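# Two robots move bins to the bench and shelf

## Task

The door linking the two rooms cannot be opened. Place the bin holding parts onto the work bench and the empty bin onto the shelf unit's flat top, with every part of each bin's underside on the surface and none over an edge. A flow rack passes through the wall and carries items in either direction. When finished, release both bins and move the robots away. Neither robot may topple or be left leaning, as that fails the task. Anything held in place only by a robot at the end does not count.

## Robot and tools

Robots: two identical Hello Robot Stretch 4 units named r1 and r2. Each has an omni-wheel base, a lift on a mast, an arm extending forward, a wrist with yaw, pitch and roll joints, a two-finger gripper, and four cameras (head, head_left, head_right, wrist). They are about 1.6 m tall, and the base rim sits within 0.23 m of the base origin.

Frames: the base frame of each robot has its origin on the floor beneath the base centre, x forward, y left, z up. hand_pose is reported in this frame and marks a point between the open fingertips; the printed value may be slightly wrong. The odometry frame is the base frame at scene start. Every robot reports in its own frames, so only the images, lidar_m and wrist_depth_mm reveal where the robots are relative to each other.

execute_actions: the argument "actions" is a list holding one action or none (an empty list just returns state and images). The action is an object keyed by robot name. Under each name you can give "base", "joints", "pace", "contact_limits", or "end_of_arm" on its own. All motions start together and may finish at different times. "cameras" lists the camera names to return (left out, null or ["all"] means all; [] means none; an unknown name rejects the call).
- base: one command per action, each an offset from where the base last measured itself. translate_m drives straight, forward positive, -2 to 2 m. strafe_m slides sideways, left positive, -2 to 2 m. rotate_rad turns on the spot, counter-clockwise positive, -3.2 to 3.2 rad.
- joints: absolute targets by name. lift_m 0 to 1.2; arm_m 0 to 0.55 (extension); wrist_yaw_rad -1.134 to 4.276 (0 forward, positive left, 3.14 folded back, above 3.4 the arm may obstruct); wrist_pitch_rad -1.117 to 4.259 (0 level, 1.57 pointing down); wrist_roll_rad -1.117 to 4.259 (0 fingers level, positive rotates clockwise seen from behind); gripper_m -0.038 to 0.141, the fingertip gap, with values below 0 pressing the tips together. Out-of-range joint targets are clipped and reported; any other bad value or key rejects the call and nothing moves.
- pace: "slow", "default", "fast" or "max": base up to 0.1/0.3/0.4/0.6 m/s and 1/2/3/4 rad/s, reduced when the lift is above 0.2 (down to 0.3 m/s and 1 rad/s at 1.2).
- contact_limits: {"arm_m": value}, 0 (gentlest) to 0.75 (firmest), default 0.5.
- end_of_arm: "enable_torque" restores wrist or gripper motors that shut off.
An action runs at most 15 s. A robot or joint left out of an action may still be driving toward an older target. To unfold the wrist at scene start, send lift_m 0.4 with wrist_yaw_rad 0.

wait: seconds from 0 to 10; nothing new is commanded and the state is returned. zoom_image: camera and region [x0, y0, x1, y1] in pixels, origin top-left, at most 504x504, using that camera's latest full image. finished_scene: scene number (1 or 2); it is final and reports success.

Results: base_status and joint_status give how each motion ended: "done" (base done means the wheels turned fully, even if slipping), "off_target", "contact_stop_at_<key>" (stopped on contact; lift, arm or wheels go slack, so a lift can sink under load), "limit_stop_at_<name>", "time_out", "torque_fault" (wrist motor limp until enable_torque). "limit_stop_at_tilt" means a lean over 6 degrees; lift, arm and wheels go slack and ignore commands. "limit_stop_at_own_body" means self-collision avoidance; moving away still works. on_its_own lists uncommanded behaviour; "held at" is a held target, not a position. lidar_m: 12 distances in metres, 30-degree sectors, first straight ahead, going counter-clockwise (4th left, 7th behind, 10th right); "-" means nothing seen or closer than 0.25 m; it sees from about 0.15 m up, misses glass and thin legs, and sees the other robot. wrist_depth_mm: a 7x7 grid from top left, 100 to 2000 mm. base_odometry counts wheel turns; a gap above about 0.1 rad between turned_by_wheels and turned_by_imu hints at a collision or slip. base_tilt in degrees, forward and right positive, with a fixed bias up to 1.5. motor_effort is a percent of maximum, with the peak in brackets; gripper and pitch effort help show a grip or a load. If a stop is reported, later calls in the same reply are skipped.

Gripping: command gripper_m below the object's width; squeezing harder pulls it toward the wrist. Readings and "done" do not prove a hold; look for an effort change. Fingertips pressed on a surface may stick; raise the lift.

Hazards: a firm press between the robots fails the run, and a hard impact can; once bases touch, any further driving presses hard. Travel can differ by up to 3 cm per metre between the robots, which matters if they carry something together. Turning or driving with over 1 kg held and arm_m above 0.2 risks tipping, especially at fast paces; steady pushes or pulls can tip too. A level gripper holding over about 2 kg faults the wrist. Avoid drops, slips, slams and hard shoves. The camera calibration is given as K, distortion and T_world_to_cam per camera, relative to the carrying robot's base frame, with small errors.

Each tool is called after "Call:" by a JSON object that holds its "method" and its "body".

## Session

Call:
{"method": "execute_actions", "body": {"actions": []}}

Scene clock: 0.00 s.
r1.base_odometry: x=+0.000 y=+0.000 heading=+0.000 (m, m, rad; r1's odometry frame)
r1.turned_by_wheels: +0.000 (rad since the last result)
r1.turned_by_imu: +0.000 (rad since the last result)
r1.base_tilt: forward=+0.1 right=+0.3 (deg)
r1.lidar_m: 1.11 1.49 1.94 1.96 3.36 2.17 1.27 1.12 1.14 1.04 0.91 0.90
r1.base_status: not commanded
r1.joint_positions: lift_m=+0.192 arm_m=+0.000 wrist_yaw_rad=+3.188 wrist_pitch_rad=+0.000 wrist_roll_rad=-0.016 gripper_m=+0.057
r1.joint_status: not commanded
r1.motor_effort: lift_m=+20 arm_m=-1 wrist_yaw_rad=-2 wrist_pitch_rad=-7 wrist_roll_rad=+0 gripper_m=-6 wheel_0=+0 wheel_1=+1 wheel_2=+0 (%)
r1.hand_pose: x=-0.1212 y=+0.0739 z=+0.3700 quat_wxyz=(-0.023, +0.000, -0.008, +1.000) (m; r1's base frame)
r1.wrist_depth_mm: - 137 139 1708 - - - / - 110 138 1708 - - - / - 118 143 1708 - - - / 140 139 1336 1756 - - - / 230 1229 1397 1808 - - - / 233 1160 1078 1138 204 1308 1366 / 233 798 931 - 878 854 891
r2.base_odometry: x=+0.000 y=+0.000 heading=+0.000 (m, m, rad; r2's odometry frame)
r2.turned_by_wheels: +0.000 (rad since the last result)
r2.turned_by_imu: +0.000 (rad since the last result)
r2.base_tilt: forward=+0.1 right=+0.7 (deg)
r2.lidar_m: 3.07 0.97 0.95 0.79 0.78 0.91 1.52 1.64 1.88 3.14 2.50 1.59
r2.base_status: not commanded
r2.joint_positions: lift_m=+0.270 arm_m=-0.002 wrist_yaw_rad=+3.106 wrist_pitch_rad=-0.017 wrist_roll_rad=-0.004 gripper_m=+0.057
r2.joint_status: not commanded
r2.motor_effort: lift_m=+17 arm_m=+0 wrist_yaw_rad=-1 wrist_pitch_rad=-8 wrist_roll_rad=-2 gripper_m=-4 wheel_0=+0 wheel_1=+0 wheel_2=+0 (%)
r2.hand_pose: x=-0.1166 y=+0.0975 z=+0.4528 quat_wxyz=(+0.018, +0.009, -0.002, +1.000) (m; r2's base frame)
r2.wrist_depth_mm: 133 135 1708 1808 1281 946 750 / - 135 1708 1863 1281 946 759 / 108 135 245 1863 1308 960 768 / 123 137 1708 1808 1336 976 778 / 1499 1618 1756 1921 1281 976 778 / 1499 1576 191 1618 189 960 788 / 1160 1078 1118 118 1078 904 778
pictures: r1_head_camera, r1_head_left_camera, r1_head_right_camera, r1_wrist_camera, r2_head_camera, r2_head_left_camera, r2_head_right_camera, r2_wrist_camera
Images, in order (width x height): r1_head_camera 420x560, r1_head_left_camera 420x672, r1_head_right_camera 420x672, r1_wrist_camera 616x392, r2_head_camera 420x560, r2_head_left_camera 420x672, r2_head_right_camera 420x672, r2_wrist_camera 616x392.

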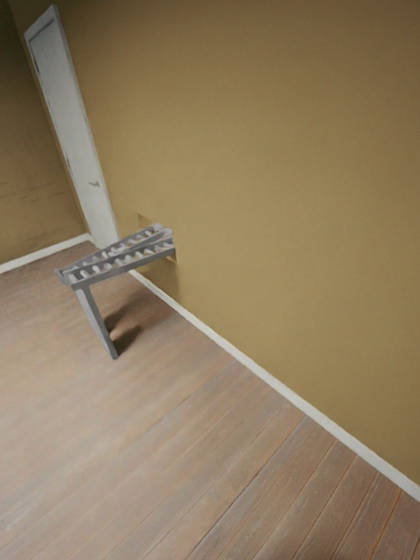

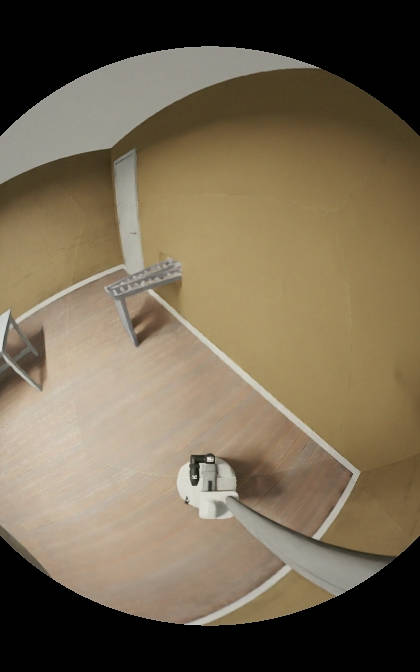

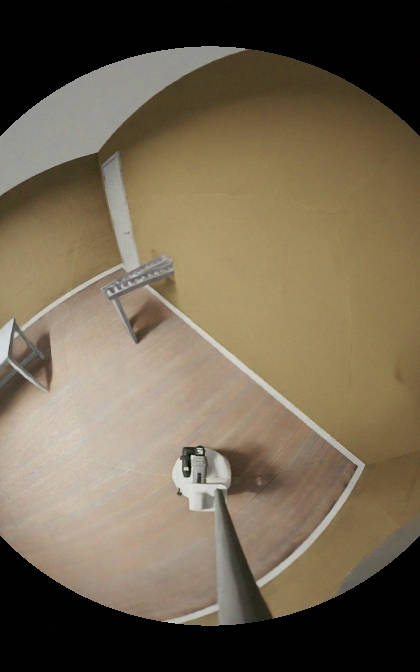

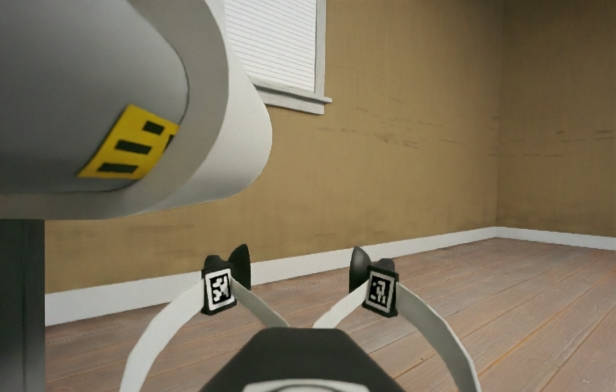

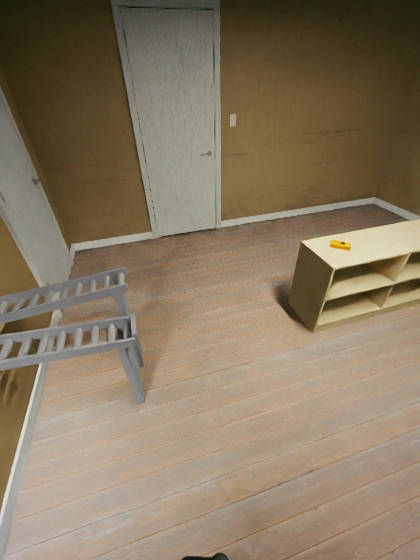

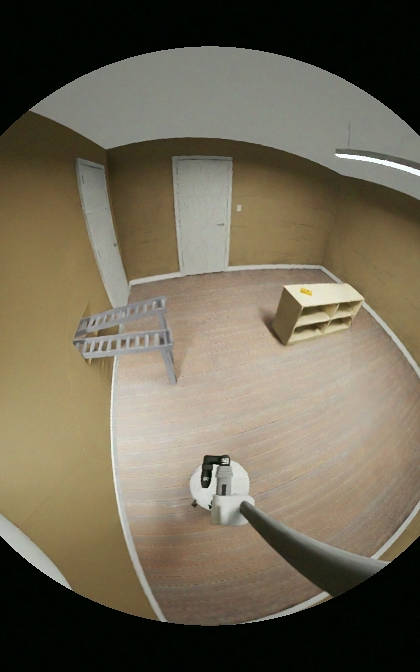

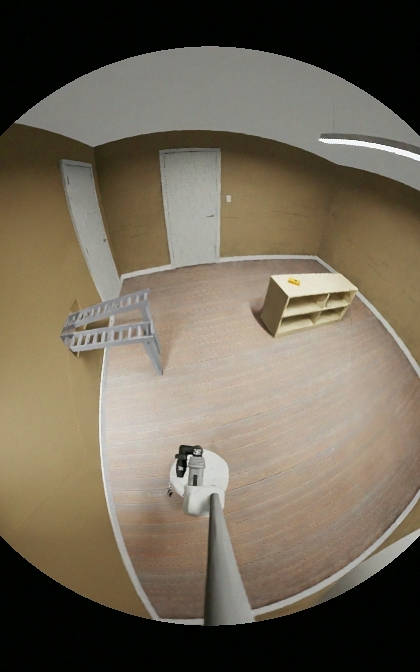

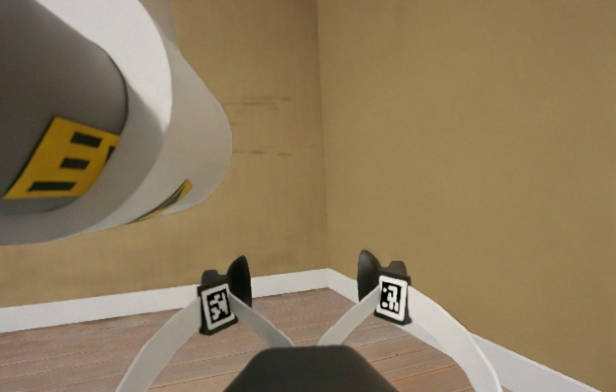

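Call:
{"method": "execute_actions", "body": {"actions": [{"r1":{"base":{"rotate_rad":1.6},"joints":{"lift_m":0.4,"wrist_yaw_rad":0}},"r2":{"base":{"rotate_rad":-2.2},"joints":{"lift_m":0.4,"wrist_yaw_rad":0}}}], "cameras": ["r1_head_camera","r1_head_left_camera","r2_head_camera","r2_head_left_camera"]}}

Scene clock: 2.77 s.
r1.base_odometry: x=+0.000 y=+0.000 heading=+1.599 (m, m, rad; r1's odometry frame)
r1.turned_by_wheels: +1.599 (rad since the last result)
r1.turned_by_imu: +1.561 (rad since the last result)
r1.base_tilt: forward=+0.1 right=+0.3 (deg)
r1.lidar_m: 1.95 3.36 2.10 1.26 1.11 1.14 1.04 0.88 0.91 1.08 1.48 1.94
r1.base_status: done
r1.joint_positions: lift_m=+0.400 arm_m=+0.000 wrist_yaw_rad=+0.000 wrist_pitch_rad=+0.000 wrist_roll_rad=-0.016 gripper_m=+0.057
r1.joint_status: all done
r1.motor_effort: lift_m=+22(25) arm_m=-1(1) wrist_yaw_rad=-3(7) wrist_pitch_rad=-6(6) wrist_roll_rad=+1(2) gripper_m=-5(2) wheel_0=-4(9) wheel_1=-3(7) wheel_2=-2(10) (%)
r1.hand_pose: x=+0.4596 y=-0.0873 z=+0.5780 quat_wxyz=(+1.000, -0.008, +0.000, +0.000) (m; r1's base frame)
r1.wrist_depth_mm: - - - - - - - / - - - - - - - / - - - - - - - / - - - - - - - / - - - - - - - / 1808 1863 1537 1756 204 - 1921 / 1255 1229 1366 - 1281 1255 1336
r2.base_odometry: x=+0.000 y=+0.000 heading=-2.200 (m, m, rad; r2's odometry frame)
r2.turned_by_wheels: -2.200 (rad since the last result)
r2.turned_by_imu: -2.247 (rad since the last result)
r2.base_tilt: forward=+0.1 right=+0.7 (deg)
r2.lidar_m: 1.77 2.66 3.49 1.58 1.82 0.96 1.04 0.81 0.79 0.85 1.29 1.62
r2.base_status: done
r2.joint_positions: lift_m=+0.400 arm_m=-0.002 wrist_yaw_rad=+0.000 wrist_pitch_rad=-0.017 wrist_roll_rad=-0.004 gripper_m=+0.057
r2.joint_status: all done
r2.motor_effort: lift_m=+21(23) arm_m=+0(0) wrist_yaw_rad=-3(6) wrist_pitch_rad=-8(8) wrist_roll_rad=-1(1) gripper_m=-2(5) wheel_0=+1(4) wheel_1=+0(5) wheel_2=+0(2) (%)
r2.hand_pose: x=+0.4571 y=-0.0873 z=+0.5829 quat_wxyz=(+1.000, -0.002, -0.009, +0.000) (m; r2's base frame)
r2.wrist_depth_mm: - - - 1708 1430 1281 1182 / - - - 1708 1464 1308 1182 / - - - 1708 1464 1308 1160 / - - - 1756 1464 1281 1160 / - - - 1708 1464 1308 1182 / - - 191 1708 189 1308 1182 / 1430 1308 1430 118 1336 1205 1160
pictures: r1_head_camera, r1_head_left_camera, r2_head_camera, r2_head_left_camera
Images, in order (width x height): r1_head_camera 420x560, r1_head_left_camera 420x672, r2_head_camera 420x560, r2_head_left_camera 420x672.

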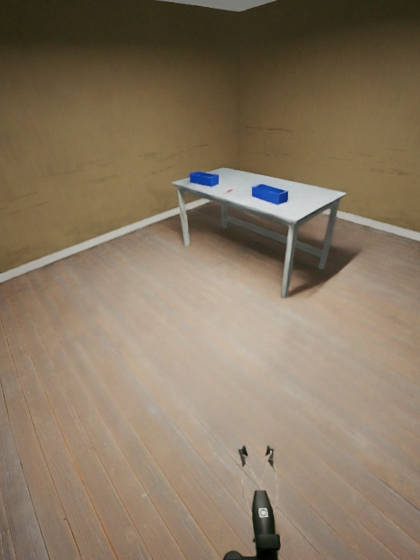

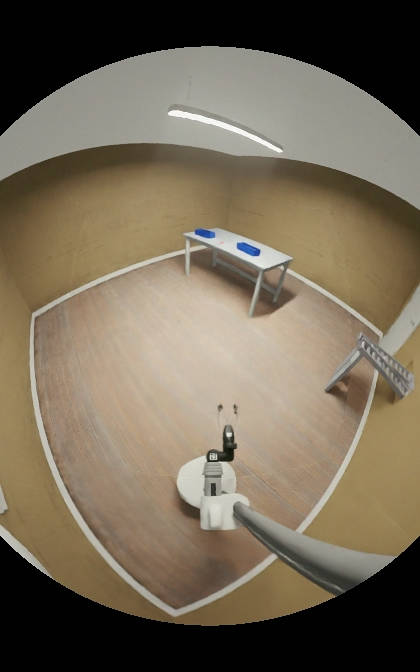

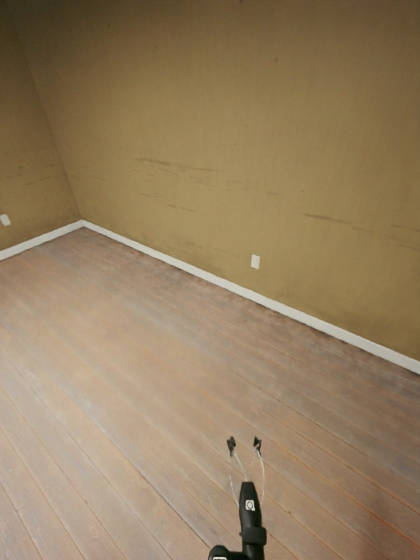

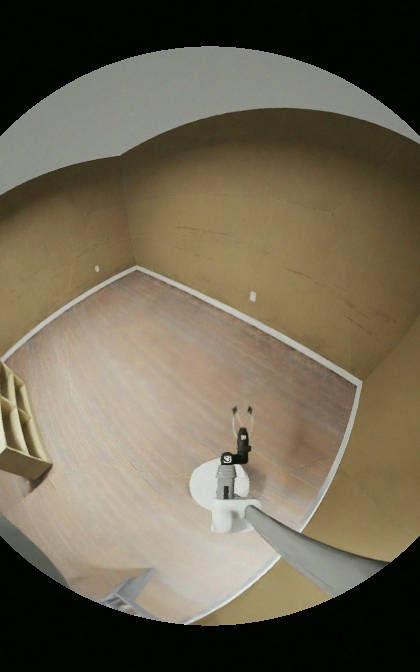

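Call:
{"method": "zoom_image", "body": {"camera": "r1_head_camera", "region": [160, 150, 360, 230]}}

Call:
{"method": "execute_actions", "body": {"actions": [{"r1":{"base":{"rotate_rad":1.8}},"r2":{"base":{"rotate_rad":1.7}}}], "cameras": ["r1_head_camera","r1_head_left_camera","r2_head_camera","r2_head_left_camera"]}}

Region (160, 150, 360, 230) of r1_head_camera's 420x560 image, scaled by 2.520, with more detail than that image has; it fills the top 202 rows of this view, and the rest is white.

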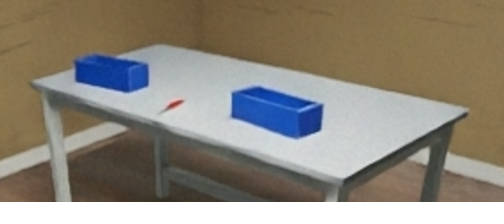

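Scene clock: 5.50 s.
r1.base_odometry: x=+0.000 y=+0.000 heading=-2.885 (m, m, rad; r1's odometry frame)
r1.turned_by_wheels: +1.799 (rad since the last result)
r1.turned_by_imu: +1.757 (rad since the last result)
r1.base_tilt: forward=+0.1 right=+0.4 (deg)
r1.lidar_m: 1.14 1.11 1.16 0.95 0.91 0.96 1.37 1.51 1.93 2.31 3.37 1.58
r1.base_status: done
r1.joint_positions: lift_m=+0.400 arm_m=+0.000 wrist_yaw_rad=+0.000 wrist_pitch_rad=+0.000 wrist_roll_rad=-0.016 gripper_m=+0.057
r1.joint_status: not commanded
r1.motor_effort: lift_m=+21(22) arm_m=-2(1) wrist_yaw_rad=-3(3) wrist_pitch_rad=-6(5) wrist_roll_rad=+2(1) gripper_m=-2(5) wheel_0=-4(11) wheel_1=-2(7) wheel_2=-1(9) (%)
r1.hand_pose: x=+0.4596 y=-0.0874 z=+0.5781 quat_wxyz=(+1.000, -0.008, +0.000, +0.000) (m; r1's base frame)
r1.wrist_depth_mm: 798 917 1008 1182 1308 1661 - / 809 904 1008 1182 1366 1708 - / 820 904 1025 1182 1397 1708 - / 831 931 1025 1205 1430 1708 - / 820 931 1025 1182 1430 1756 - / 831 891 216 1160 203 1708 1983 / 831 891 1008 - 1308 1281 1366
r2.base_odometry: x=+0.000 y=+0.000 heading=-0.500 (m, m, rad; r2's odometry frame)
r2.turned_by_wheels: +1.700 (rad since the last result)
r2.turned_by_imu: +1.735 (rad since the last result)
r2.base_tilt: forward=+0.1 right=+0.7 (deg)
r2.lidar_m: 1.59 3.08 0.97 0.91 0.79 0.77 0.92 1.58 1.65 1.91 3.26 2.41
r2.base_status: done
r2.joint_positions: lift_m=+0.400 arm_m=-0.002 wrist_yaw_rad=+0.000 wrist_pitch_rad=-0.017 wrist_roll_rad=-0.004 gripper_m=+0.057
r2.joint_status: not commanded
r2.motor_effort: lift_m=+20(21) arm_m=+0(0) wrist_yaw_rad=+0(1) wrist_pitch_rad=-7(8) wrist_roll_rad=-1(1) gripper_m=-7(2) wheel_0=-1(5) wheel_1=-1(7) wheel_2=+0(3) (%)
r2.hand_pose: x=+0.4571 y=-0.0874 z=+0.5830 quat_wxyz=(+1.000, -0.002, -0.009, +0.000) (m; r2's base frame)
r2.wrist_depth_mm: - - - - - - - / - - - - - - - / - - - - - - - / - - - - - - - / - - 1537 1921 - - - / - - 191 1708 190 1863 1808 / 1464 1336 1397 118 1336 1205 1255
pictures: r1_head_camera, r1_head_left_camera, r2_head_camera, r2_head_left_camera
Images, in order (width x height): r1_head_camera 420x560, r1_head_left_camera 420x672, r2_head_camera 420x560, r2_head_left_camera 420x672.

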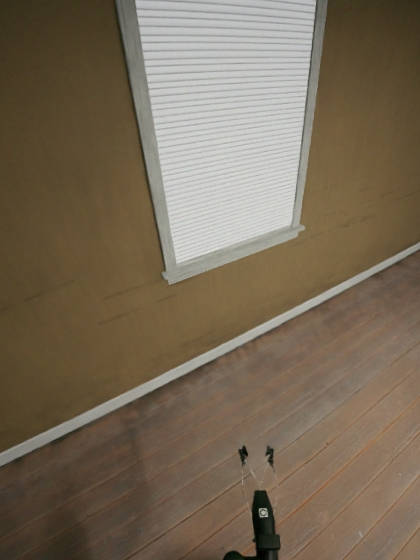

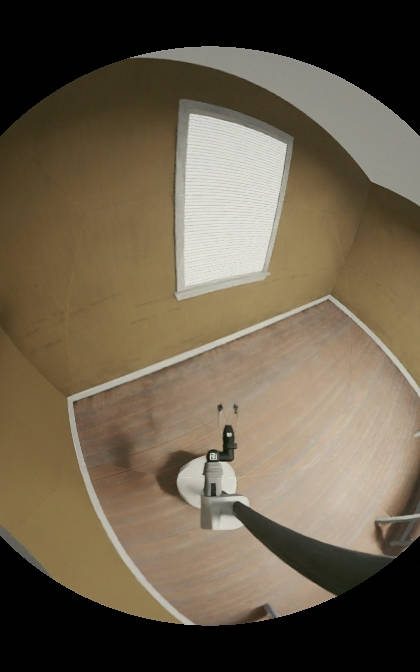

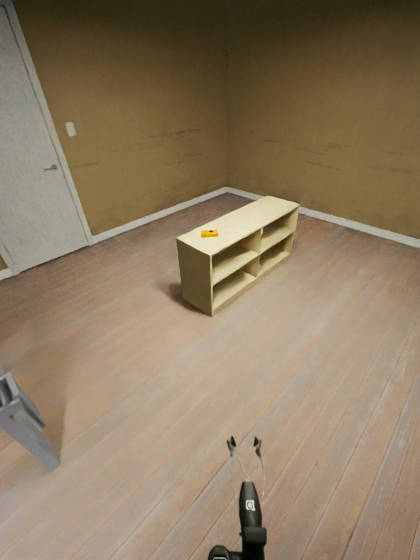

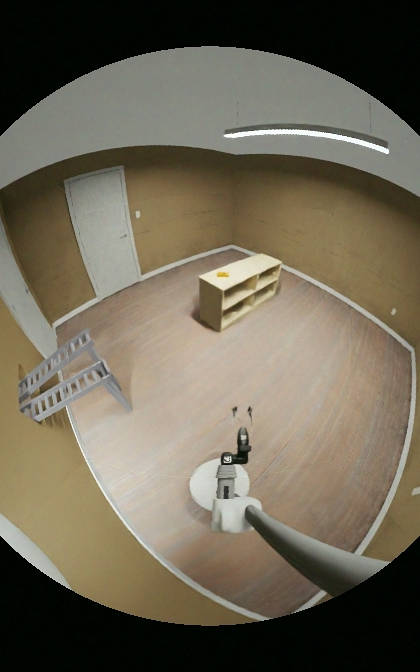

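Call:
{"method": "execute_actions", "body": {"actions": [{"r1":{"base":{"rotate_rad":-2.58},"pace":"fast"},"r2":{"base":{"rotate_rad":0.9},"joints":{"lift_m":0.9}}}], "cameras": ["r1_head_left_camera","r2_head_camera"]}}

Call:
{"method": "execute_actions", "body": {"actions": [{"r1":{"base":{"strafe_m":1.6},"joints":{"lift_m":0.95,"wrist_pitch_rad":0.5},"pace":"fast"}}], "cameras": ["r1_head_camera","r1_head_left_camera"]}}

Scene clock: 9.80 s.
r1.base_odometry: x=+0.000 y=+0.000 heading=+0.819 (m, m, rad; r1's odometry frame)
r1.turned_by_wheels: -2.580 (rad since the last result)
r1.turned_by_imu: -2.517 (rad since the last result)
r1.base_tilt: forward=+0.1 right=+0.4 (deg)
r1.lidar_m: 1.51 1.94 2.57 3.33 1.49 1.16 1.12 1.21 0.93 0.91 0.99 1.41
r1.base_status: done
r1.joint_positions: lift_m=+0.400 arm_m=+0.000 wrist_yaw_rad=+0.000 wrist_pitch_rad=+0.000 wrist_roll_rad=-0.016 gripper_m=+0.057
r1.joint_status: not commanded
r1.motor_effort: lift_m=+21(21) arm_m=-1(1) wrist_yaw_rad=-2(4) wrist_pitch_rad=-6(7) wrist_roll_rad=+0(2) gripper_m=-3(4) wheel_0=+3(8) wheel_1=+1(12) wheel_2=+1(12) (%)
r1.hand_pose: x=+0.4596 y=-0.0875 z=+0.5781 quat_wxyz=(+1.000, -0.008, +0.000, +0.000) (m; r1's base frame)
r1.wrist_depth_mm: - - - - - 1921 1336 / - - - - - 1983 1281 / 1756 - - - - 1983 1366 / - - - - 1576 1661 1336 / - - - - - 1863 1308 / 1661 1863 1576 1756 204 1708 1281 / 1281 1205 1336 - 1336 1229 1229
r2.base_odometry: x=+0.000 y=+0.000 heading=+0.400 (m, m, rad; r2's odometry frame)
r2.turned_by_wheels: +0.900 (rad since the last result)
r2.turned_by_imu: +0.918 (rad since the last result)
r2.base_tilt: forward=+0.0 right=+0.7 (deg)
r2.lidar_m: 0.98 1.04 0.78 0.78 0.85 1.29 1.64 1.78 2.64 3.51 1.60 1.76
r2.base_status: done
r2.joint_positions: lift_m=+0.900 arm_m=-0.002 wrist_yaw_rad=+0.000 wrist_pitch_rad=-0.017 wrist_roll_rad=-0.004 gripper_m=+0.057
r2.joint_status: all done
r2.motor_effort: lift_m=+22(23) arm_m=+0(0) wrist_yaw_rad=-1(0) wrist_pitch_rad=-8(8) wrist_roll_rad=-2(1) gripper_m=-3(5) wheel_0=-1(4) wheel_1=-1(8) wheel_2=+0(10) (%)
r2.hand_pose: x=+0.4571 y=-0.0874 z=+1.0828 quat_wxyz=(+1.000, -0.002, -0.009, +0.000) (m; r2's base frame)
r2.wrist_depth_mm: 1160 1661 - - - - - / 1138 1661 - - - - - / 1160 1618 - - - - - / 1138 1618 - - - - - / 1118 1618 - - - - - / 1229 1618 191 - 190 - - / 1205 1060 1118 118 - - -
pictures: r1_head_left_camera, r2_head_camera
Images, in order (width x height): r1_head_left_camera 420x672, r2_head_camera 420x560.

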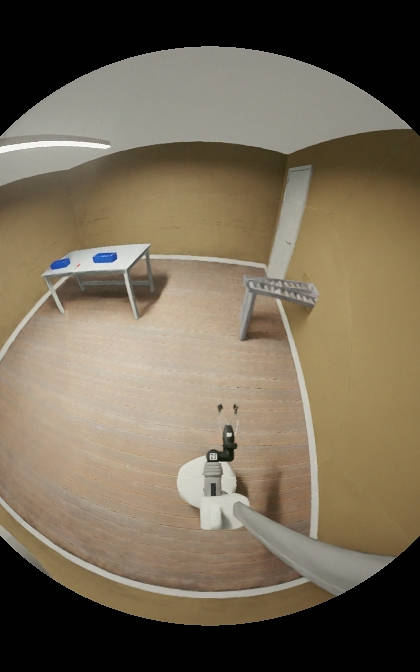

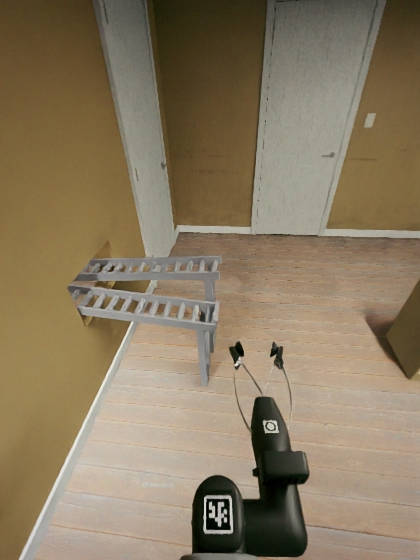

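Scene clock: 14.93 s.
r1.base_odometry: x=-1.169 y=+1.093 heading=+0.819 (m, m, rad; r1's odometry frame)
r1.turned_by_wheels: +0.000 (rad since the last result)
r1.turned_by_imu: +0.002 (rad since the last result)
r1.base_tilt: forward=+0.1 right=+0.3 (deg)
r1.lidar_m: 1.72 1.84 1.83 1.78 1.39 1.03 1.02 1.08 1.56 2.50 2.39 1.77
r1.base_status: done
r1.joint_positions: lift_m=+0.950 arm_m=+0.000 wrist_yaw_rad=+0.000 wrist_pitch_rad=+0.502 wrist_roll_rad=-0.016 gripper_m=+0.057
r1.joint_status: all done
r1.motor_effort: lift_m=+22(22) arm_m=-2(1) wrist_yaw_rad=-3(2) wrist_pitch_rad=-4(4) wrist_roll_rad=-1(0) gripper_m=-2(3) wheel_0=-1(14) wheel_1=-1(16) wheel_2=+0(1) (%)
r1.hand_pose: x=+0.4240 y=-0.0874 z=+0.9893 quat_wxyz=(+0.969, -0.008, +0.248, +0.002) (m; r1's base frame)
r1.wrist_depth_mm: - - - - - - - / - 1618 1661 1618 1576 - - / - - - - - - - / - - - - - - - / 1756 1808 1756 1808 1808 1808 1921 / 1464 1464 1366 1464 204 1499 1537 / 1255 1281 1308 - 1336 1281 1308
r2.base_odometry: x=+0.000 y=+0.000 heading=+0.400 (m, m, rad; r2's odometry frame)
r2.turned_by_wheels: +0.000 (rad since the last result)
r2.turned_by_imu: -0.001 (rad since the last result)
r2.base_tilt: forward=+0.1 right=+0.7 (deg)
r2.lidar_m: 0.98 1.02 0.79 0.78 0.87 1.29 1.63 1.75 2.66 3.51 1.61 1.78
r2.base_status: not commanded
r2.joint_positions: lift_m=+0.900 arm_m=-0.002 wrist_yaw_rad=+0.000 wrist_pitch_rad=-0.017 wrist_roll_rad=-0.004 gripper_m=+0.057
r2.joint_status: not commanded
r2.motor_effort: lift_m=+21(22) arm_m=+0(0) wrist_yaw_rad=+2(1) wrist_pitch_rad=-9(8) wrist_roll_rad=-1(1) gripper_m=-7(4) wheel_0=-1(1) wheel_1=-1(1) wheel_2=-1(0) (%)
r2.hand_pose: x=+0.4571 y=-0.0874 z=+1.0828 quat_wxyz=(+1.000, -0.002, -0.009, +0.000) (m; r2's base frame)
r2.wrist_depth_mm: 1160 1661 - - - - - / 1160 1661 - - - - - / 1138 1618 - - - - - / 1118 1618 - - - - - / 1118 1618 - - - - - / 1205 1576 191 - 190 - - / 1205 1060 1118 118 - - -
pictures: r1_head_camera, r1_head_left_camera
Images, in order (width x height): r1_head_camera 420x560, r1_head_left_camera 420x672.

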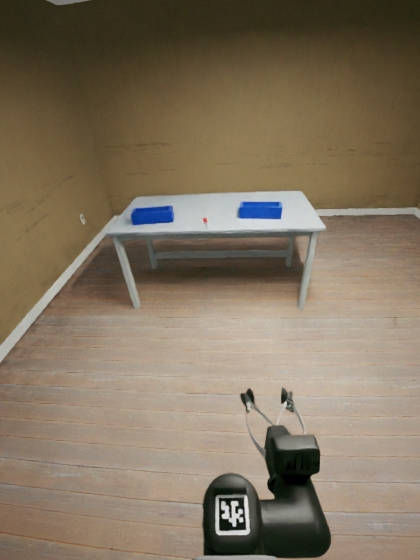

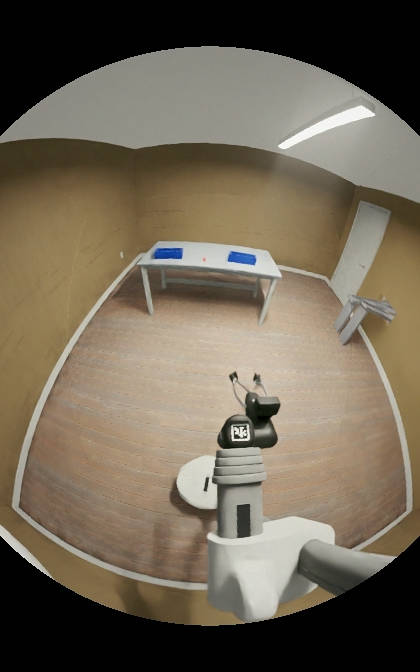

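Call:
{"method": "execute_actions", "body": {"actions": [{"r1":{"base":{"translate_m":1.0},"joints":{"lift_m":1.1,"wrist_pitch_rad":0.7},"pace":"fast"},"r2":{"base":{"translate_m":0.5}}}], "cameras": ["r1_head_camera","r1_wrist_camera","r2_head_camera","r2_head_left_camera"]}}

Scene clock: 19.27 s.
r1.base_odometry: x=-0.486 y=+1.824 heading=+0.819 (m, m, rad; r1's odometry frame)
r1.turned_by_wheels: +0.000 (rad since the last result)
r1.turned_by_imu: -0.003 (rad since the last result)
r1.base_tilt: forward=+0.1 right=+0.3 (deg)
r1.lidar_m: 0.75 0.77 1.17 1.71 1.85 2.08 2.02 2.12 2.62 1.99 2.02 0.75
r1.base_status: done
r1.joint_positions: lift_m=+1.100 arm_m=+0.000 wrist_yaw_rad=+0.000 wrist_pitch_rad=+0.701 wrist_roll_rad=-0.016 gripper_m=+0.057
r1.joint_status: all done
r1.motor_effort: lift_m=+22(24) arm_m=-1(1) wrist_yaw_rad=-2(2) wrist_pitch_rad=-4(4) wrist_roll_rad=+0(0) gripper_m=-5(5) wheel_0=+3(8) wheel_1=+0(6) wheel_2=+2(11) (%)
r1.hand_pose: x=+0.3914 y=-0.0874 z=+1.0919 quat_wxyz=(+0.939, -0.007, +0.344, +0.003) (m; r1's base frame)
r1.wrist_depth_mm: - - - - - - - / 1118 1118 1138 1182 1205 1281 - / 798 878 917 891 820 904 - / 778 750 778 768 778 788 809 / 1618 1576 1618 1618 1537 1618 842 / 1397 1430 216 1430 204 1430 1430 / 1229 1229 1308 - 1308 1229 1336
r2.base_odometry: x=+0.461 y=+0.195 heading=+0.400 (m, m, rad; r2's odometry frame)
r2.turned_by_wheels: +0.000 (rad since the last result)
r2.turned_by_imu: -0.002 (rad since the last result)
r2.base_tilt: forward=+0.1 right=+0.7 (deg)
r2.lidar_m: 0.47 0.51 0.76 0.73 0.81 1.19 2.14 2.33 3.45 1.84 1.35 2.62
r2.base_status: done
r2.joint_positions: lift_m=+0.900 arm_m=-0.002 wrist_yaw_rad=+0.000 wrist_pitch_rad=-0.017 wrist_roll_rad=-0.004 gripper_m=+0.057
r2.joint_status: not commanded
r2.motor_effort: lift_m=+21(22) arm_m=+0(0) wrist_yaw_rad=+1(1) wrist_pitch_rad=-9(8) wrist_roll_rad=-1(2) gripper_m=-3(5) wheel_0=-1(5) wheel_1=-1(5) wheel_2=+1(9) (%)
r2.hand_pose: x=+0.4571 y=-0.0874 z=+1.0829 quat_wxyz=(+1.000, -0.002, -0.009, +0.000) (m; r2's base frame)
r2.wrist_depth_mm: 1078 1537 - - - - - / 1078 1537 - - - - - / 1078 1499 - - - - - / 1078 1499 - - - - - / 1060 1499 - - - - - / 1042 1464 191 - 190 - - / 1042 1255 - 118 - - -
pictures: r1_head_camera, r1_wrist_camera, r2_head_camera, r2_head_left_camera
camera_calibration (this result's frames):
r1_wrist_camera: T_world_to_cam=[[0.000855028, -0.999559, 0.0296716, -0.125552], [-0.672013, -0.0225473, -0.740196, 1.1241], [0.740539, -0.0193068, -0.671736, 0.673253], [0, 0, 0, 1]] pos_world=[0.256946, -0.0871527, 1.28803]
Images, in order (width x height): r1_head_camera 420x560, r1_wrist_camera 616x392, r2_head_camera 420x560, r2_head_left_camera 420x672.

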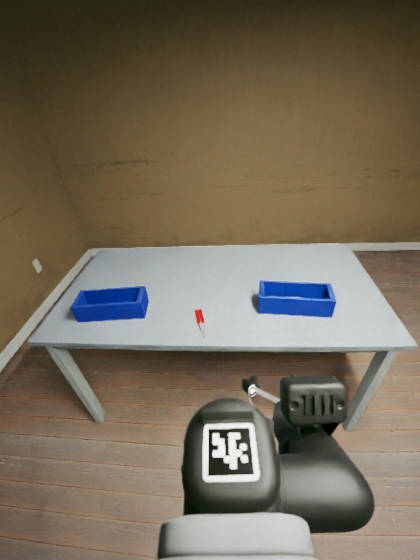

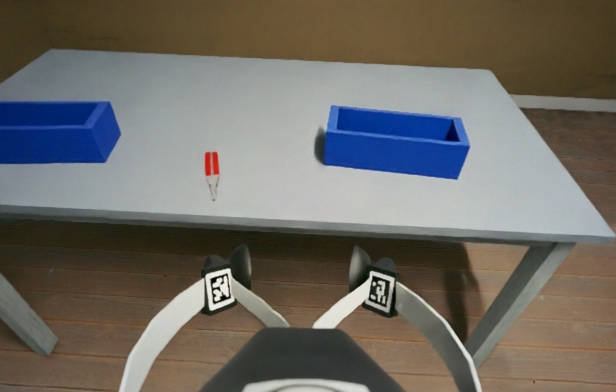

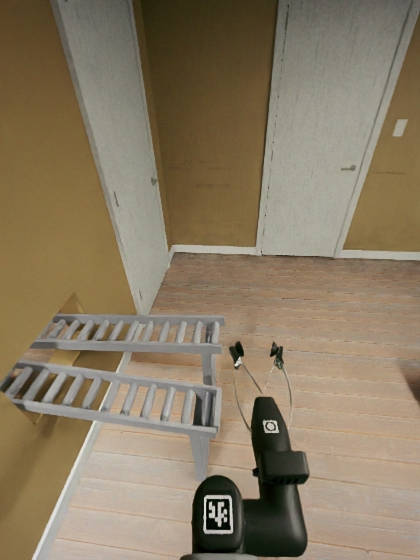

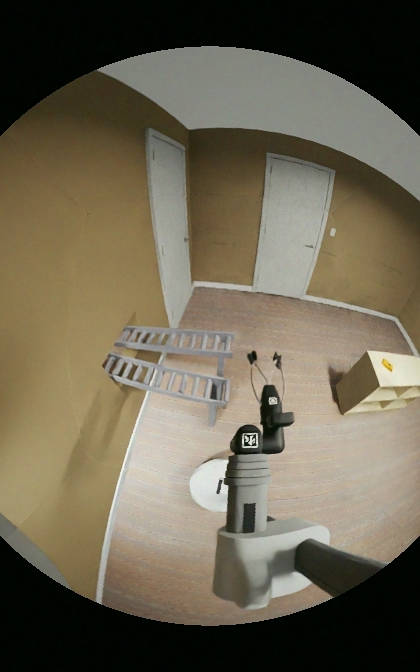

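Call:
{"method": "execute_actions", "body": {"actions": [{"r1":{"base":{"translate_m":0.25},"joints":{"lift_m":1.2,"arm_m":0.25,"wrist_pitch_rad":1.2}}}], "cameras": ["r1_head_camera","r1_wrist_camera"]}}

Scene clock: 21.83 s.
r1.base_odometry: x=-0.315 y=+2.006 heading=+0.820 (m, m, rad; r1's odometry frame)
r1.turned_by_wheels: +0.000 (rad since the last result)
r1.turned_by_imu: +0.000 (rad since the last result)
r1.base_tilt: forward=+0.1 right=+0.3 (deg)
r1.lidar_m: 0.47 0.53 0.78 1.70 1.82 2.32 2.27 2.36 2.62 1.94 0.67 0.50
r1.base_status: done
r1.joint_positions: lift_m=+1.200 arm_m=+0.249 wrist_yaw_rad=+0.000 wrist_pitch_rad=+1.201 wrist_roll_rad=-0.016 gripper_m=+0.057
r1.joint_status: all done
r1.motor_effort: lift_m=+22(26) arm_m=+5(7) wrist_yaw_rad=-3(1) wrist_pitch_rad=-2(4) wrist_roll_rad=+1(1) gripper_m=-5(3) wheel_0=+2(9) wheel_1=+3(11) wheel_2=+0(10) (%)
r1.hand_pose: x=+0.5244 y=-0.0874 z=+1.1091 quat_wxyz=(+0.825, -0.007, +0.565, +0.005) (m; r1's base frame)
r1.wrist_depth_mm: 707 715 723 715 732 741 741 / 676 668 676 683 683 691 707 / 627 647 640 647 609 627 661 / 597 603 609 609 591 585 621 / 569 580 574 585 591 591 591 / 1281 554 216 554 204 569 569 / 1229 1182 1229 - 1229 1255 1281
r2.base_odometry: x=+0.461 y=+0.195 heading=+0.400 (m, m, rad; r2's odometry frame)
r2.turned_by_wheels: +0.000 (rad since the last result)
r2.turned_by_imu: -0.001 (rad since the last result)
r2.base_tilt: forward=+0.1 right=+0.7 (deg)
r2.lidar_m: 0.48 0.51 0.75 0.72 0.78 1.17 2.13 2.32 3.44 1.86 1.33 2.63
r2.base_status: not commanded
r2.joint_positions: lift_m=+0.900 arm_m=-0.002 wrist_yaw_rad=+0.000 wrist_pitch_rad=-0.017 wrist_roll_rad=-0.004 gripper_m=+0.057
r2.joint_status: not commanded
r2.motor_effort: lift_m=+21(21) arm_m=+0(0) wrist_yaw_rad=+0(0) wrist_pitch_rad=-8(8) wrist_roll_rad=-1(2) gripper_m=-5(5) wheel_0=-1(1) wheel_1=-1(2) wheel_2=+1(2) (%)
r2.hand_pose: x=+0.4571 y=-0.0874 z=+1.0829 quat_wxyz=(+1.000, -0.002, -0.009, +0.000) (m; r2's base frame)
r2.wrist_depth_mm: 1078 1537 - - - - - / 1098 1537 - - - - - / 1078 1499 - - - - - / 1078 1499 - - - - - / 1060 1464 - - - - - / 1042 1464 191 - 189 - - / 1042 1255 - 118 - - -
pictures: r1_head_camera, r1_wrist_camera
camera_calibration (this result's frames):
r1_wrist_camera: T_world_to_cam=[[0.0151508, -0.999557, 0.0256327, -0.12917], [-0.944338, -0.02273, -0.328191, 0.912052], [0.328628, -0.0192336, -0.944264, 1.10459], [0, 0, 0, 1]] pos_world=[0.500243, -0.0871366, 1.34566]
Images, in order (width x height): r1_head_camera 420x560, r1_wrist_camera 616x392.

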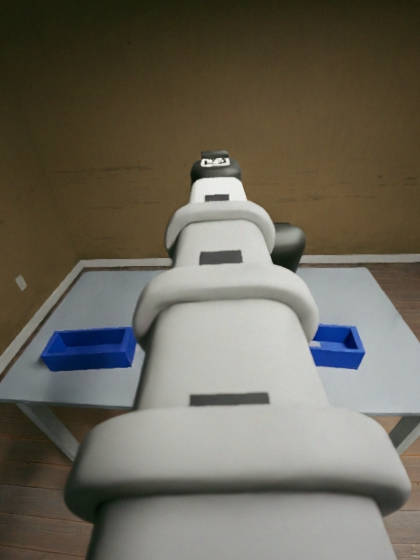

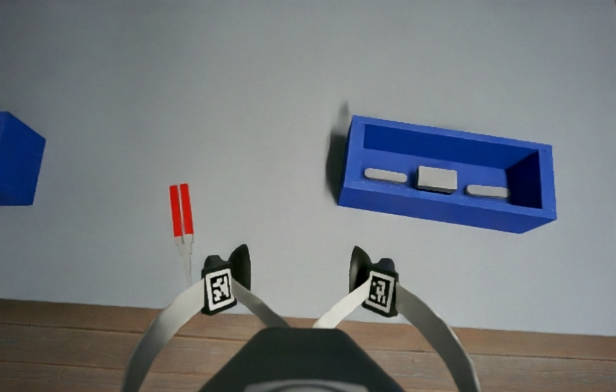

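Call:
{"method": "execute_actions", "body": {"actions": [{"r1":{"base":{"strafe_m":0.53},"joints":{"lift_m":1.2,"arm_m":0.45,"wrist_pitch_rad":1.57,"wrist_roll_rad":1.57,"gripper_m":0.141}}}], "cameras": ["r1_head_left_camera","r1_wrist_camera"]}}

Scene clock: 26.10 s.
r1.base_odometry: x=-0.703 y=+2.368 heading=+0.820 (m, m, rad; r1's odometry frame)
r1.turned_by_wheels: +0.000 (rad since the last result)
r1.turned_by_imu: +0.001 (rad since the last result)
r1.base_tilt: forward=+0.1 right=+0.3 (deg)
r1.lidar_m: 0.52 0.58 1.21 1.18 1.23 1.81 2.24 2.40 3.19 2.46 0.73 0.56
r1.base_status: done
r1.joint_positions: lift_m=+1.200 arm_m=+0.449 wrist_yaw_rad=+0.000 wrist_pitch_rad=+1.570 wrist_roll_rad=+1.570 gripper_m=+0.141
r1.joint_status: all done
r1.motor_effort: lift_m=+21(21) arm_m=+5(7) wrist_yaw_rad=-3(2) wrist_pitch_rad=+1(5) wrist_roll_rad=+2(4) gripper_m=+0(5) wheel_0=-1(14) wheel_1=+0(12) wheel_2=+0(0) (%)
r1.hand_pose: x=+0.6203 y=-0.0874 z=+1.0896 quat_wxyz=(+0.501, +0.500, +0.500, -0.499) (m; r1's base frame)
r1.wrist_depth_mm: 535 535 539 549 1336 1308 1336 / 530 535 544 554 1366 1366 1336 / 544 544 549 554 1336 1336 1336 / 554 549 544 559 1336 1138 1118 / 544 544 544 559 1366 1160 1366 / 554 554 480 559 1336 1397 1366 / 559 564 484 - 1366 1366 1366
r2.base_odometry: x=+0.461 y=+0.195 heading=+0.400 (m, m, rad; r2's odometry frame)
r2.turned_by_wheels: +0.000 (rad since the last result)
r2.turned_by_imu: -0.001 (rad since the last result)
r2.base_tilt: forward=+0.1 right=+0.7 (deg)
r2.lidar_m: 0.46 0.51 0.74 0.73 0.80 1.19 2.13 2.31 3.44 1.85 1.34 2.62
r2.base_status: not commanded
r2.joint_positions: lift_m=+0.900 arm_m=-0.002 wrist_yaw_rad=+0.000 wrist_pitch_rad=-0.017 wrist_roll_rad=-0.004 gripper_m=+0.057
r2.joint_status: not commanded
r2.motor_effort: lift_m=+21(21) arm_m=+0(0) wrist_yaw_rad=-2(0) wrist_pitch_rad=-8(8) wrist_roll_rad=-1(2) gripper_m=-5(4) wheel_0=-1(1) wheel_1=-1(2) wheel_2=+1(1) (%)
r2.hand_pose: x=+0.4571 y=-0.0874 z=+1.0829 quat_wxyz=(+1.000, -0.002, -0.009, +0.000) (m; r2's base frame)
r2.wrist_depth_mm: 1078 1537 - - - - - / 1078 1537 - - - - - / 1078 1499 - - - - - / 1078 1499 - - - - - / 1060 1464 - - - - - / 1060 1464 191 - 190 - - / 1042 1255 - 118 - - -
pictures: r1_head_left_camera, r1_wrist_camera
camera_calibration (this result's frames):
r1_wrist_camera: T_world_to_cam=[[-0.99981, -0.0085588, 0.0175259, 0.594948], [-0.00793006, 0.999333, 0.0356353, 0.108242], [-0.0178192, 0.0354895, -0.999211, 1.33429], [0, 0, 0, 1]] pos_world=[0.619469, -0.150431, 1.31895]
Images, in order (width x height): r1_head_left_camera 420x672, r1_wrist_camera 616x392.

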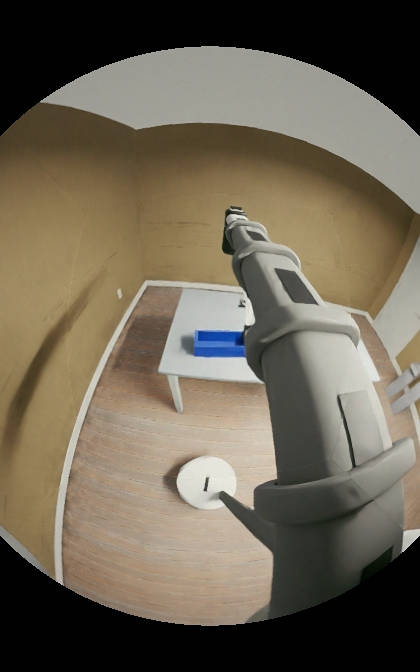

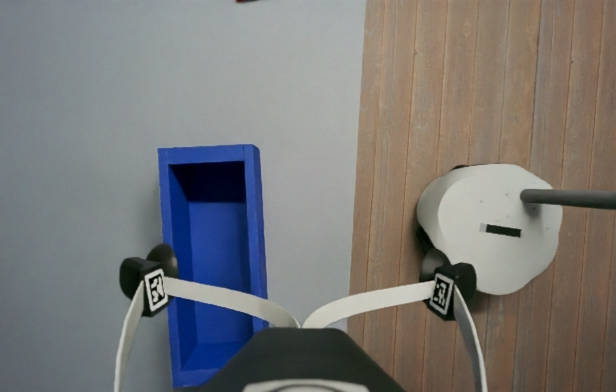

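Call:
{"method": "execute_actions", "body": {"actions": [{"r1":{"base":{"translate_m":0.117},"joints":{"lift_m":1.02}}}], "cameras": ["r1_wrist_camera"]}}

Call:
{"method": "execute_actions", "body": {"actions": [{"r1":{"base":{"strafe_m":0.02},"pace":"slow"}}], "cameras": ["r1_wrist_camera","r1_head_left_camera"]}}

Scene clock: 88.73 s.
r1.base_odometry: x=-0.623 y=+2.453 heading=+0.820 (m, m, rad; r1's odometry frame)
r1.turned_by_wheels: +0.000 (rad since the last result)
r1.turned_by_imu: +0.001 (rad since the last result)
r1.base_tilt: forward=+0.1 right=+0.3 (deg)
r1.lidar_m: 0.41 0.41 1.19 1.16 1.25 1.82 2.34 2.52 3.20 2.46 0.58 0.40
r1.base_status: done
r1.joint_positions: lift_m=+1.020 arm_m=+0.449 wrist_yaw_rad=+0.000 wrist_pitch_rad=+1.570 wrist_roll_rad=+1.570 gripper_m=+0.141
r1.joint_status: all done
r1.motor_effort: lift_m=+18(24) arm_m=+4(4) wrist_yaw_rad=-2(2) wrist_pitch_rad=+0(0) wrist_roll_rad=+0(0) gripper_m=+4(0) wheel_0=+3(7) wheel_1=+3(5) wheel_2=+0(10) (%)
r1.hand_pose: x=+0.6204 y=-0.0874 z=+0.9099 quat_wxyz=(+0.501, +0.500, +0.500, -0.499) (m; r1's base frame)
r1.wrist_depth_mm: 359 362 366 370 370 373 1182 / 362 368 368 370 370 377 1160 / 362 366 368 312 373 377 1182 / 368 368 373 364 377 379 946 / 366 368 373 368 379 379 946 / 370 370 342 364 290 387 1205 / 368 375 377 - 384 1205 1205
r2.base_odometry: x=+0.461 y=+0.195 heading=+0.400 (m, m, rad; r2's odometry frame)
r2.turned_by_wheels: +0.000 (rad since the last result)
r2.turned_by_imu: -0.001 (rad since the last result)
r2.base_tilt: forward=+0.0 right=+0.7 (deg)
r2.lidar_m: 0.49 0.52 0.76 0.73 0.80 1.20 2.13 2.32 3.43 1.86 1.35 2.60
r2.base_status: not commanded
r2.joint_positions: lift_m=+0.900 arm_m=-0.002 wrist_yaw_rad=+0.000 wrist_pitch_rad=-0.017 wrist_roll_rad=-0.004 gripper_m=+0.057
r2.joint_status: not commanded
r2.motor_effort: lift_m=+21(21) arm_m=-1(0) wrist_yaw_rad=+0(1) wrist_pitch_rad=-8(8) wrist_roll_rad=-1(1) gripper_m=-5(4) wheel_0=-1(1) wheel_1=-1(2) wheel_2=+2(1) (%)
r2.hand_pose: x=+0.4571 y=-0.0874 z=+1.0829 quat_wxyz=(+1.000, -0.002, -0.009, +0.000) (m; r2's base frame)
r2.wrist_depth_mm: 1098 1537 - - - - - / 1098 1576 - - - - - / 1078 1499 - - - - - / 1078 1464 - - - - - / 1060 1464 - - - - - / 1042 1430 191 - 189 - - / 1042 1255 - 118 - - -
pictures: r1_wrist_camera
camera_calibration (this result's frames):
r1_wrist_camera: T_world_to_cam=[[-0.99981, -0.00850299, 0.0175259, 0.598136], [-0.00787428, 0.999334, 0.0356353, 0.114612], [-0.0178172, 0.0354905, -0.999211, 1.1547], [0, 0, 0, 1]] pos_world=[0.619498, -0.150431, 1.13923]
Images, in order (width x height): r1_wrist_camera 616x392.

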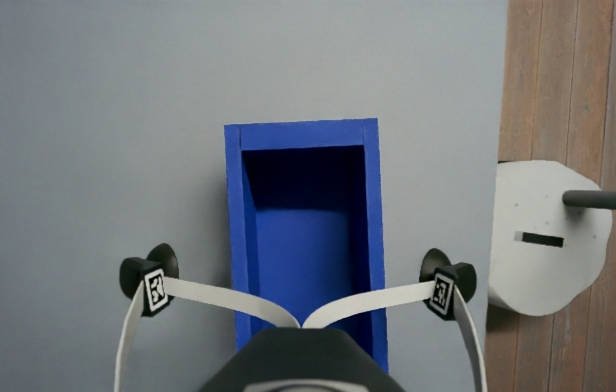

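Scene clock: 89.83 s.
r1.base_odometry: x=-0.637 y=+2.467 heading=+0.820 (m, m, rad; r1's odometry frame)
r1.turned_by_wheels: +0.000 (rad since the last result)
r1.turned_by_imu: +0.000 (rad since the last result)
r1.base_tilt: forward=+0.1 right=+0.4 (deg)
r1.lidar_m: 0.40 0.43 1.16 1.13 1.22 1.74 2.33 2.50 3.19 2.48 0.56 0.41
r1.base_status: done
r1.joint_positions: lift_m=+1.020 arm_m=+0.449 wrist_yaw_rad=+0.000 wrist_pitch_rad=+1.570 wrist_roll_rad=+1.570 gripper_m=+0.141
r1.joint_status: not commanded
r1.motor_effort: lift_m=+18(18) arm_m=+5(4) wrist_yaw_rad=-2(2) wrist_pitch_rad=+1(1) wrist_roll_rad=+0(2) gripper_m=+0(4) wheel_0=-5(8) wheel_1=+4(9) wheel_2=+0(1) (%)
r1.hand_pose: x=+0.6204 y=-0.0874 z=+0.9099 quat_wxyz=(+0.501, +0.500, +0.500, -0.499) (m; r1's base frame)
r1.wrist_depth_mm: 359 362 364 368 370 373 1160 / 364 366 370 370 375 377 1138 / 362 366 368 366 373 379 1182 / 362 368 370 366 379 379 960 / 368 373 375 368 347 382 960 / 368 373 334 364 287 384 1205 / 373 377 377 - 384 1182 1182
r2.base_odometry: x=+0.461 y=+0.195 heading=+0.400 (m, m, rad; r2's odometry frame)
r2.turned_by_wheels: +0.000 (rad since the last result)
r2.turned_by_imu: +0.000 (rad since the last result)
r2.base_tilt: forward=+0.1 right=+0.7 (deg)
r2.lidar_m: 0.48 0.51 0.75 0.73 0.80 1.18 2.14 2.31 3.42 1.82 1.33 2.63
r2.base_status: not commanded
r2.joint_positions: lift_m=+0.900 arm_m=-0.002 wrist_yaw_rad=+0.000 wrist_pitch_rad=-0.017 wrist_roll_rad=-0.004 gripper_m=+0.057
r2.joint_status: not commanded
r2.motor_effort: lift_m=+21(21) arm_m=+0(0) wrist_yaw_rad=+0(0) wrist_pitch_rad=-8(8) wrist_roll_rad=-1(2) gripper_m=-4(4) wheel_0=-1(1) wheel_1=-1(1) wheel_2=+1(1) (%)
r2.hand_pose: x=+0.4571 y=-0.0874 z=+1.0829 quat_wxyz=(+1.000, -0.002, -0.009, +0.000) (m; r2's base frame)
r2.wrist_depth_mm: 1098 1537 - - - - - / 1098 1537 - - - - - / 1078 1499 - - - - - / 1060 1499 - - - - - / 1060 1464 - - - - - / 1060 1464 191 - 189 - - / 1042 1255 - 118 - - -
pictures: r1_head_left_camera, r1_wrist_camera
camera_calibration (this result's frames):
r1_wrist_camera: T_world_to_cam=[[-0.99981, -0.0085027, 0.0175257, 0.598136], [-0.007874, 0.999334, 0.0356353, 0.114612], [-0.0178171, 0.0354905, -0.999211, 1.1547], [0, 0, 0, 1]] pos_world=[0.619499, -0.150431, 1.13923]
Images, in order (width x height): r1_head_left_camera 420x672, r1_wrist_camera 616x392.

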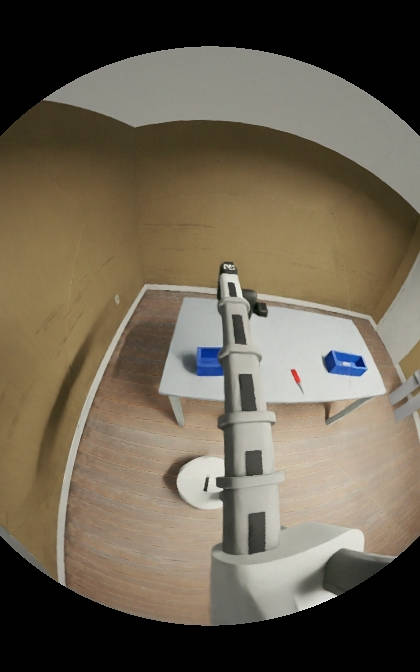

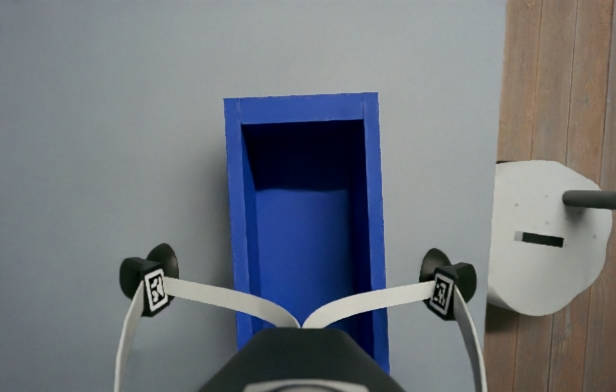

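Call:
{"method": "execute_actions", "body": {"actions": [{"r1":{"joints":{"arm_m":0.441,"lift_m":0.96},"pace":"slow"}}], "cameras": ["r1_wrist_camera"]}}

Scene clock: 91.57 s.
r1.base_odometry: x=-0.637 y=+2.467 heading=+0.820 (m, m, rad; r1's odometry frame)
r1.turned_by_wheels: +0.000 (rad since the last result)
r1.turned_by_imu: +0.000 (rad since the last result)
r1.base_tilt: forward=+0.1 right=+0.3 (deg)
r1.lidar_m: 0.38 0.45 1.16 1.12 1.22 1.75 2.32 2.50 3.21 2.50 0.56 0.42
r1.base_status: not commanded
r1.joint_positions: lift_m=+0.960 arm_m=+0.442 wrist_yaw_rad=+0.000 wrist_pitch_rad=+1.570 wrist_roll_rad=+1.570 gripper_m=+0.141
r1.joint_status: all done
r1.motor_effort: lift_m=+18(16) arm_m=-5(6) wrist_yaw_rad=-2(2) wrist_pitch_rad=+1(1) wrist_roll_rad=+2(2) gripper_m=+0(2) wheel_0=-5(5) wheel_1=+4(4) wheel_2=+0(0) (%)
r1.hand_pose: x=+0.6131 y=-0.0874 z=+0.8499 quat_wxyz=(+0.501, +0.500, +0.500, -0.499) (m; r1's base frame)
r1.wrist_depth_mm: 303 303 306 307 310 312 1098 / 306 306 220 222 314 315 1098 / 306 307 283 301 314 317 1138 / 309 312 301 304 315 317 878 / 309 309 304 303 297 320 878 / 310 312 224 304 228 322 891 / 310 314 315 - 320 324 1118
r2.base_odometry: x=+0.461 y=+0.195 heading=+0.400 (m, m, rad; r2's odometry frame)
r2.turned_by_wheels: +0.000 (rad since the last result)
r2.turned_by_imu: +0.000 (rad since the last result)
r2.base_tilt: forward=+0.1 right=+0.7 (deg)
r2.lidar_m: 0.47 0.50 0.75 0.73 0.80 1.19 2.13 2.31 3.42 1.85 1.35 2.61
r2.base_status: not commanded
r2.joint_positions: lift_m=+0.900 arm_m=-0.002 wrist_yaw_rad=+0.000 wrist_pitch_rad=-0.017 wrist_roll_rad=-0.004 gripper_m=+0.057
r2.joint_status: not commanded
r2.motor_effort: lift_m=+21(21) arm_m=+0(0) wrist_yaw_rad=-1(1) wrist_pitch_rad=-8(8) wrist_roll_rad=-1(1) gripper_m=-5(4) wheel_0=-1(1) wheel_1=-1(2) wheel_2=+1(1) (%)
r2.hand_pose: x=+0.4571 y=-0.0874 z=+1.0829 quat_wxyz=(+1.000, -0.002, -0.009, +0.000) (m; r2's base frame)
r2.wrist_depth_mm: 1098 1537 - - - - - / 1078 1499 - - - - - / 1078 1499 - - - - - / 1078 1464 - - - - - / 1060 1464 - - - - - / 1060 1464 191 - 190 - - / 1042 1255 - 118 - - -
pictures: r1_wrist_camera
camera_calibration (this result's frames):
r1_wrist_camera: T_world_to_cam=[[-0.99981, -0.00849879, 0.0175259, 0.591863], [-0.00787008, 0.999334, 0.0356353, 0.11669], [-0.0178171, 0.0354906, -0.999211, 1.09463], [0, 0, 0, 1]] pos_world=[0.612172, -0.150431, 1.07924]
Images, in order (width x height): r1_wrist_camera 616x392.

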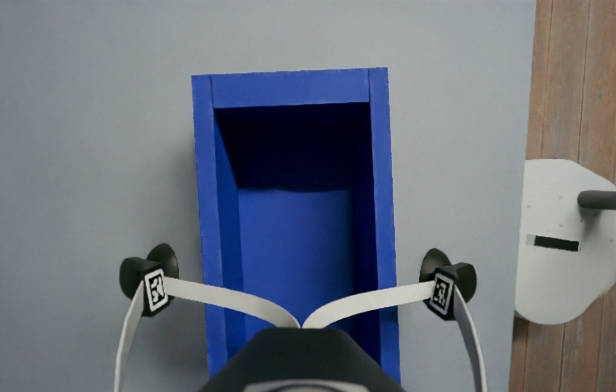

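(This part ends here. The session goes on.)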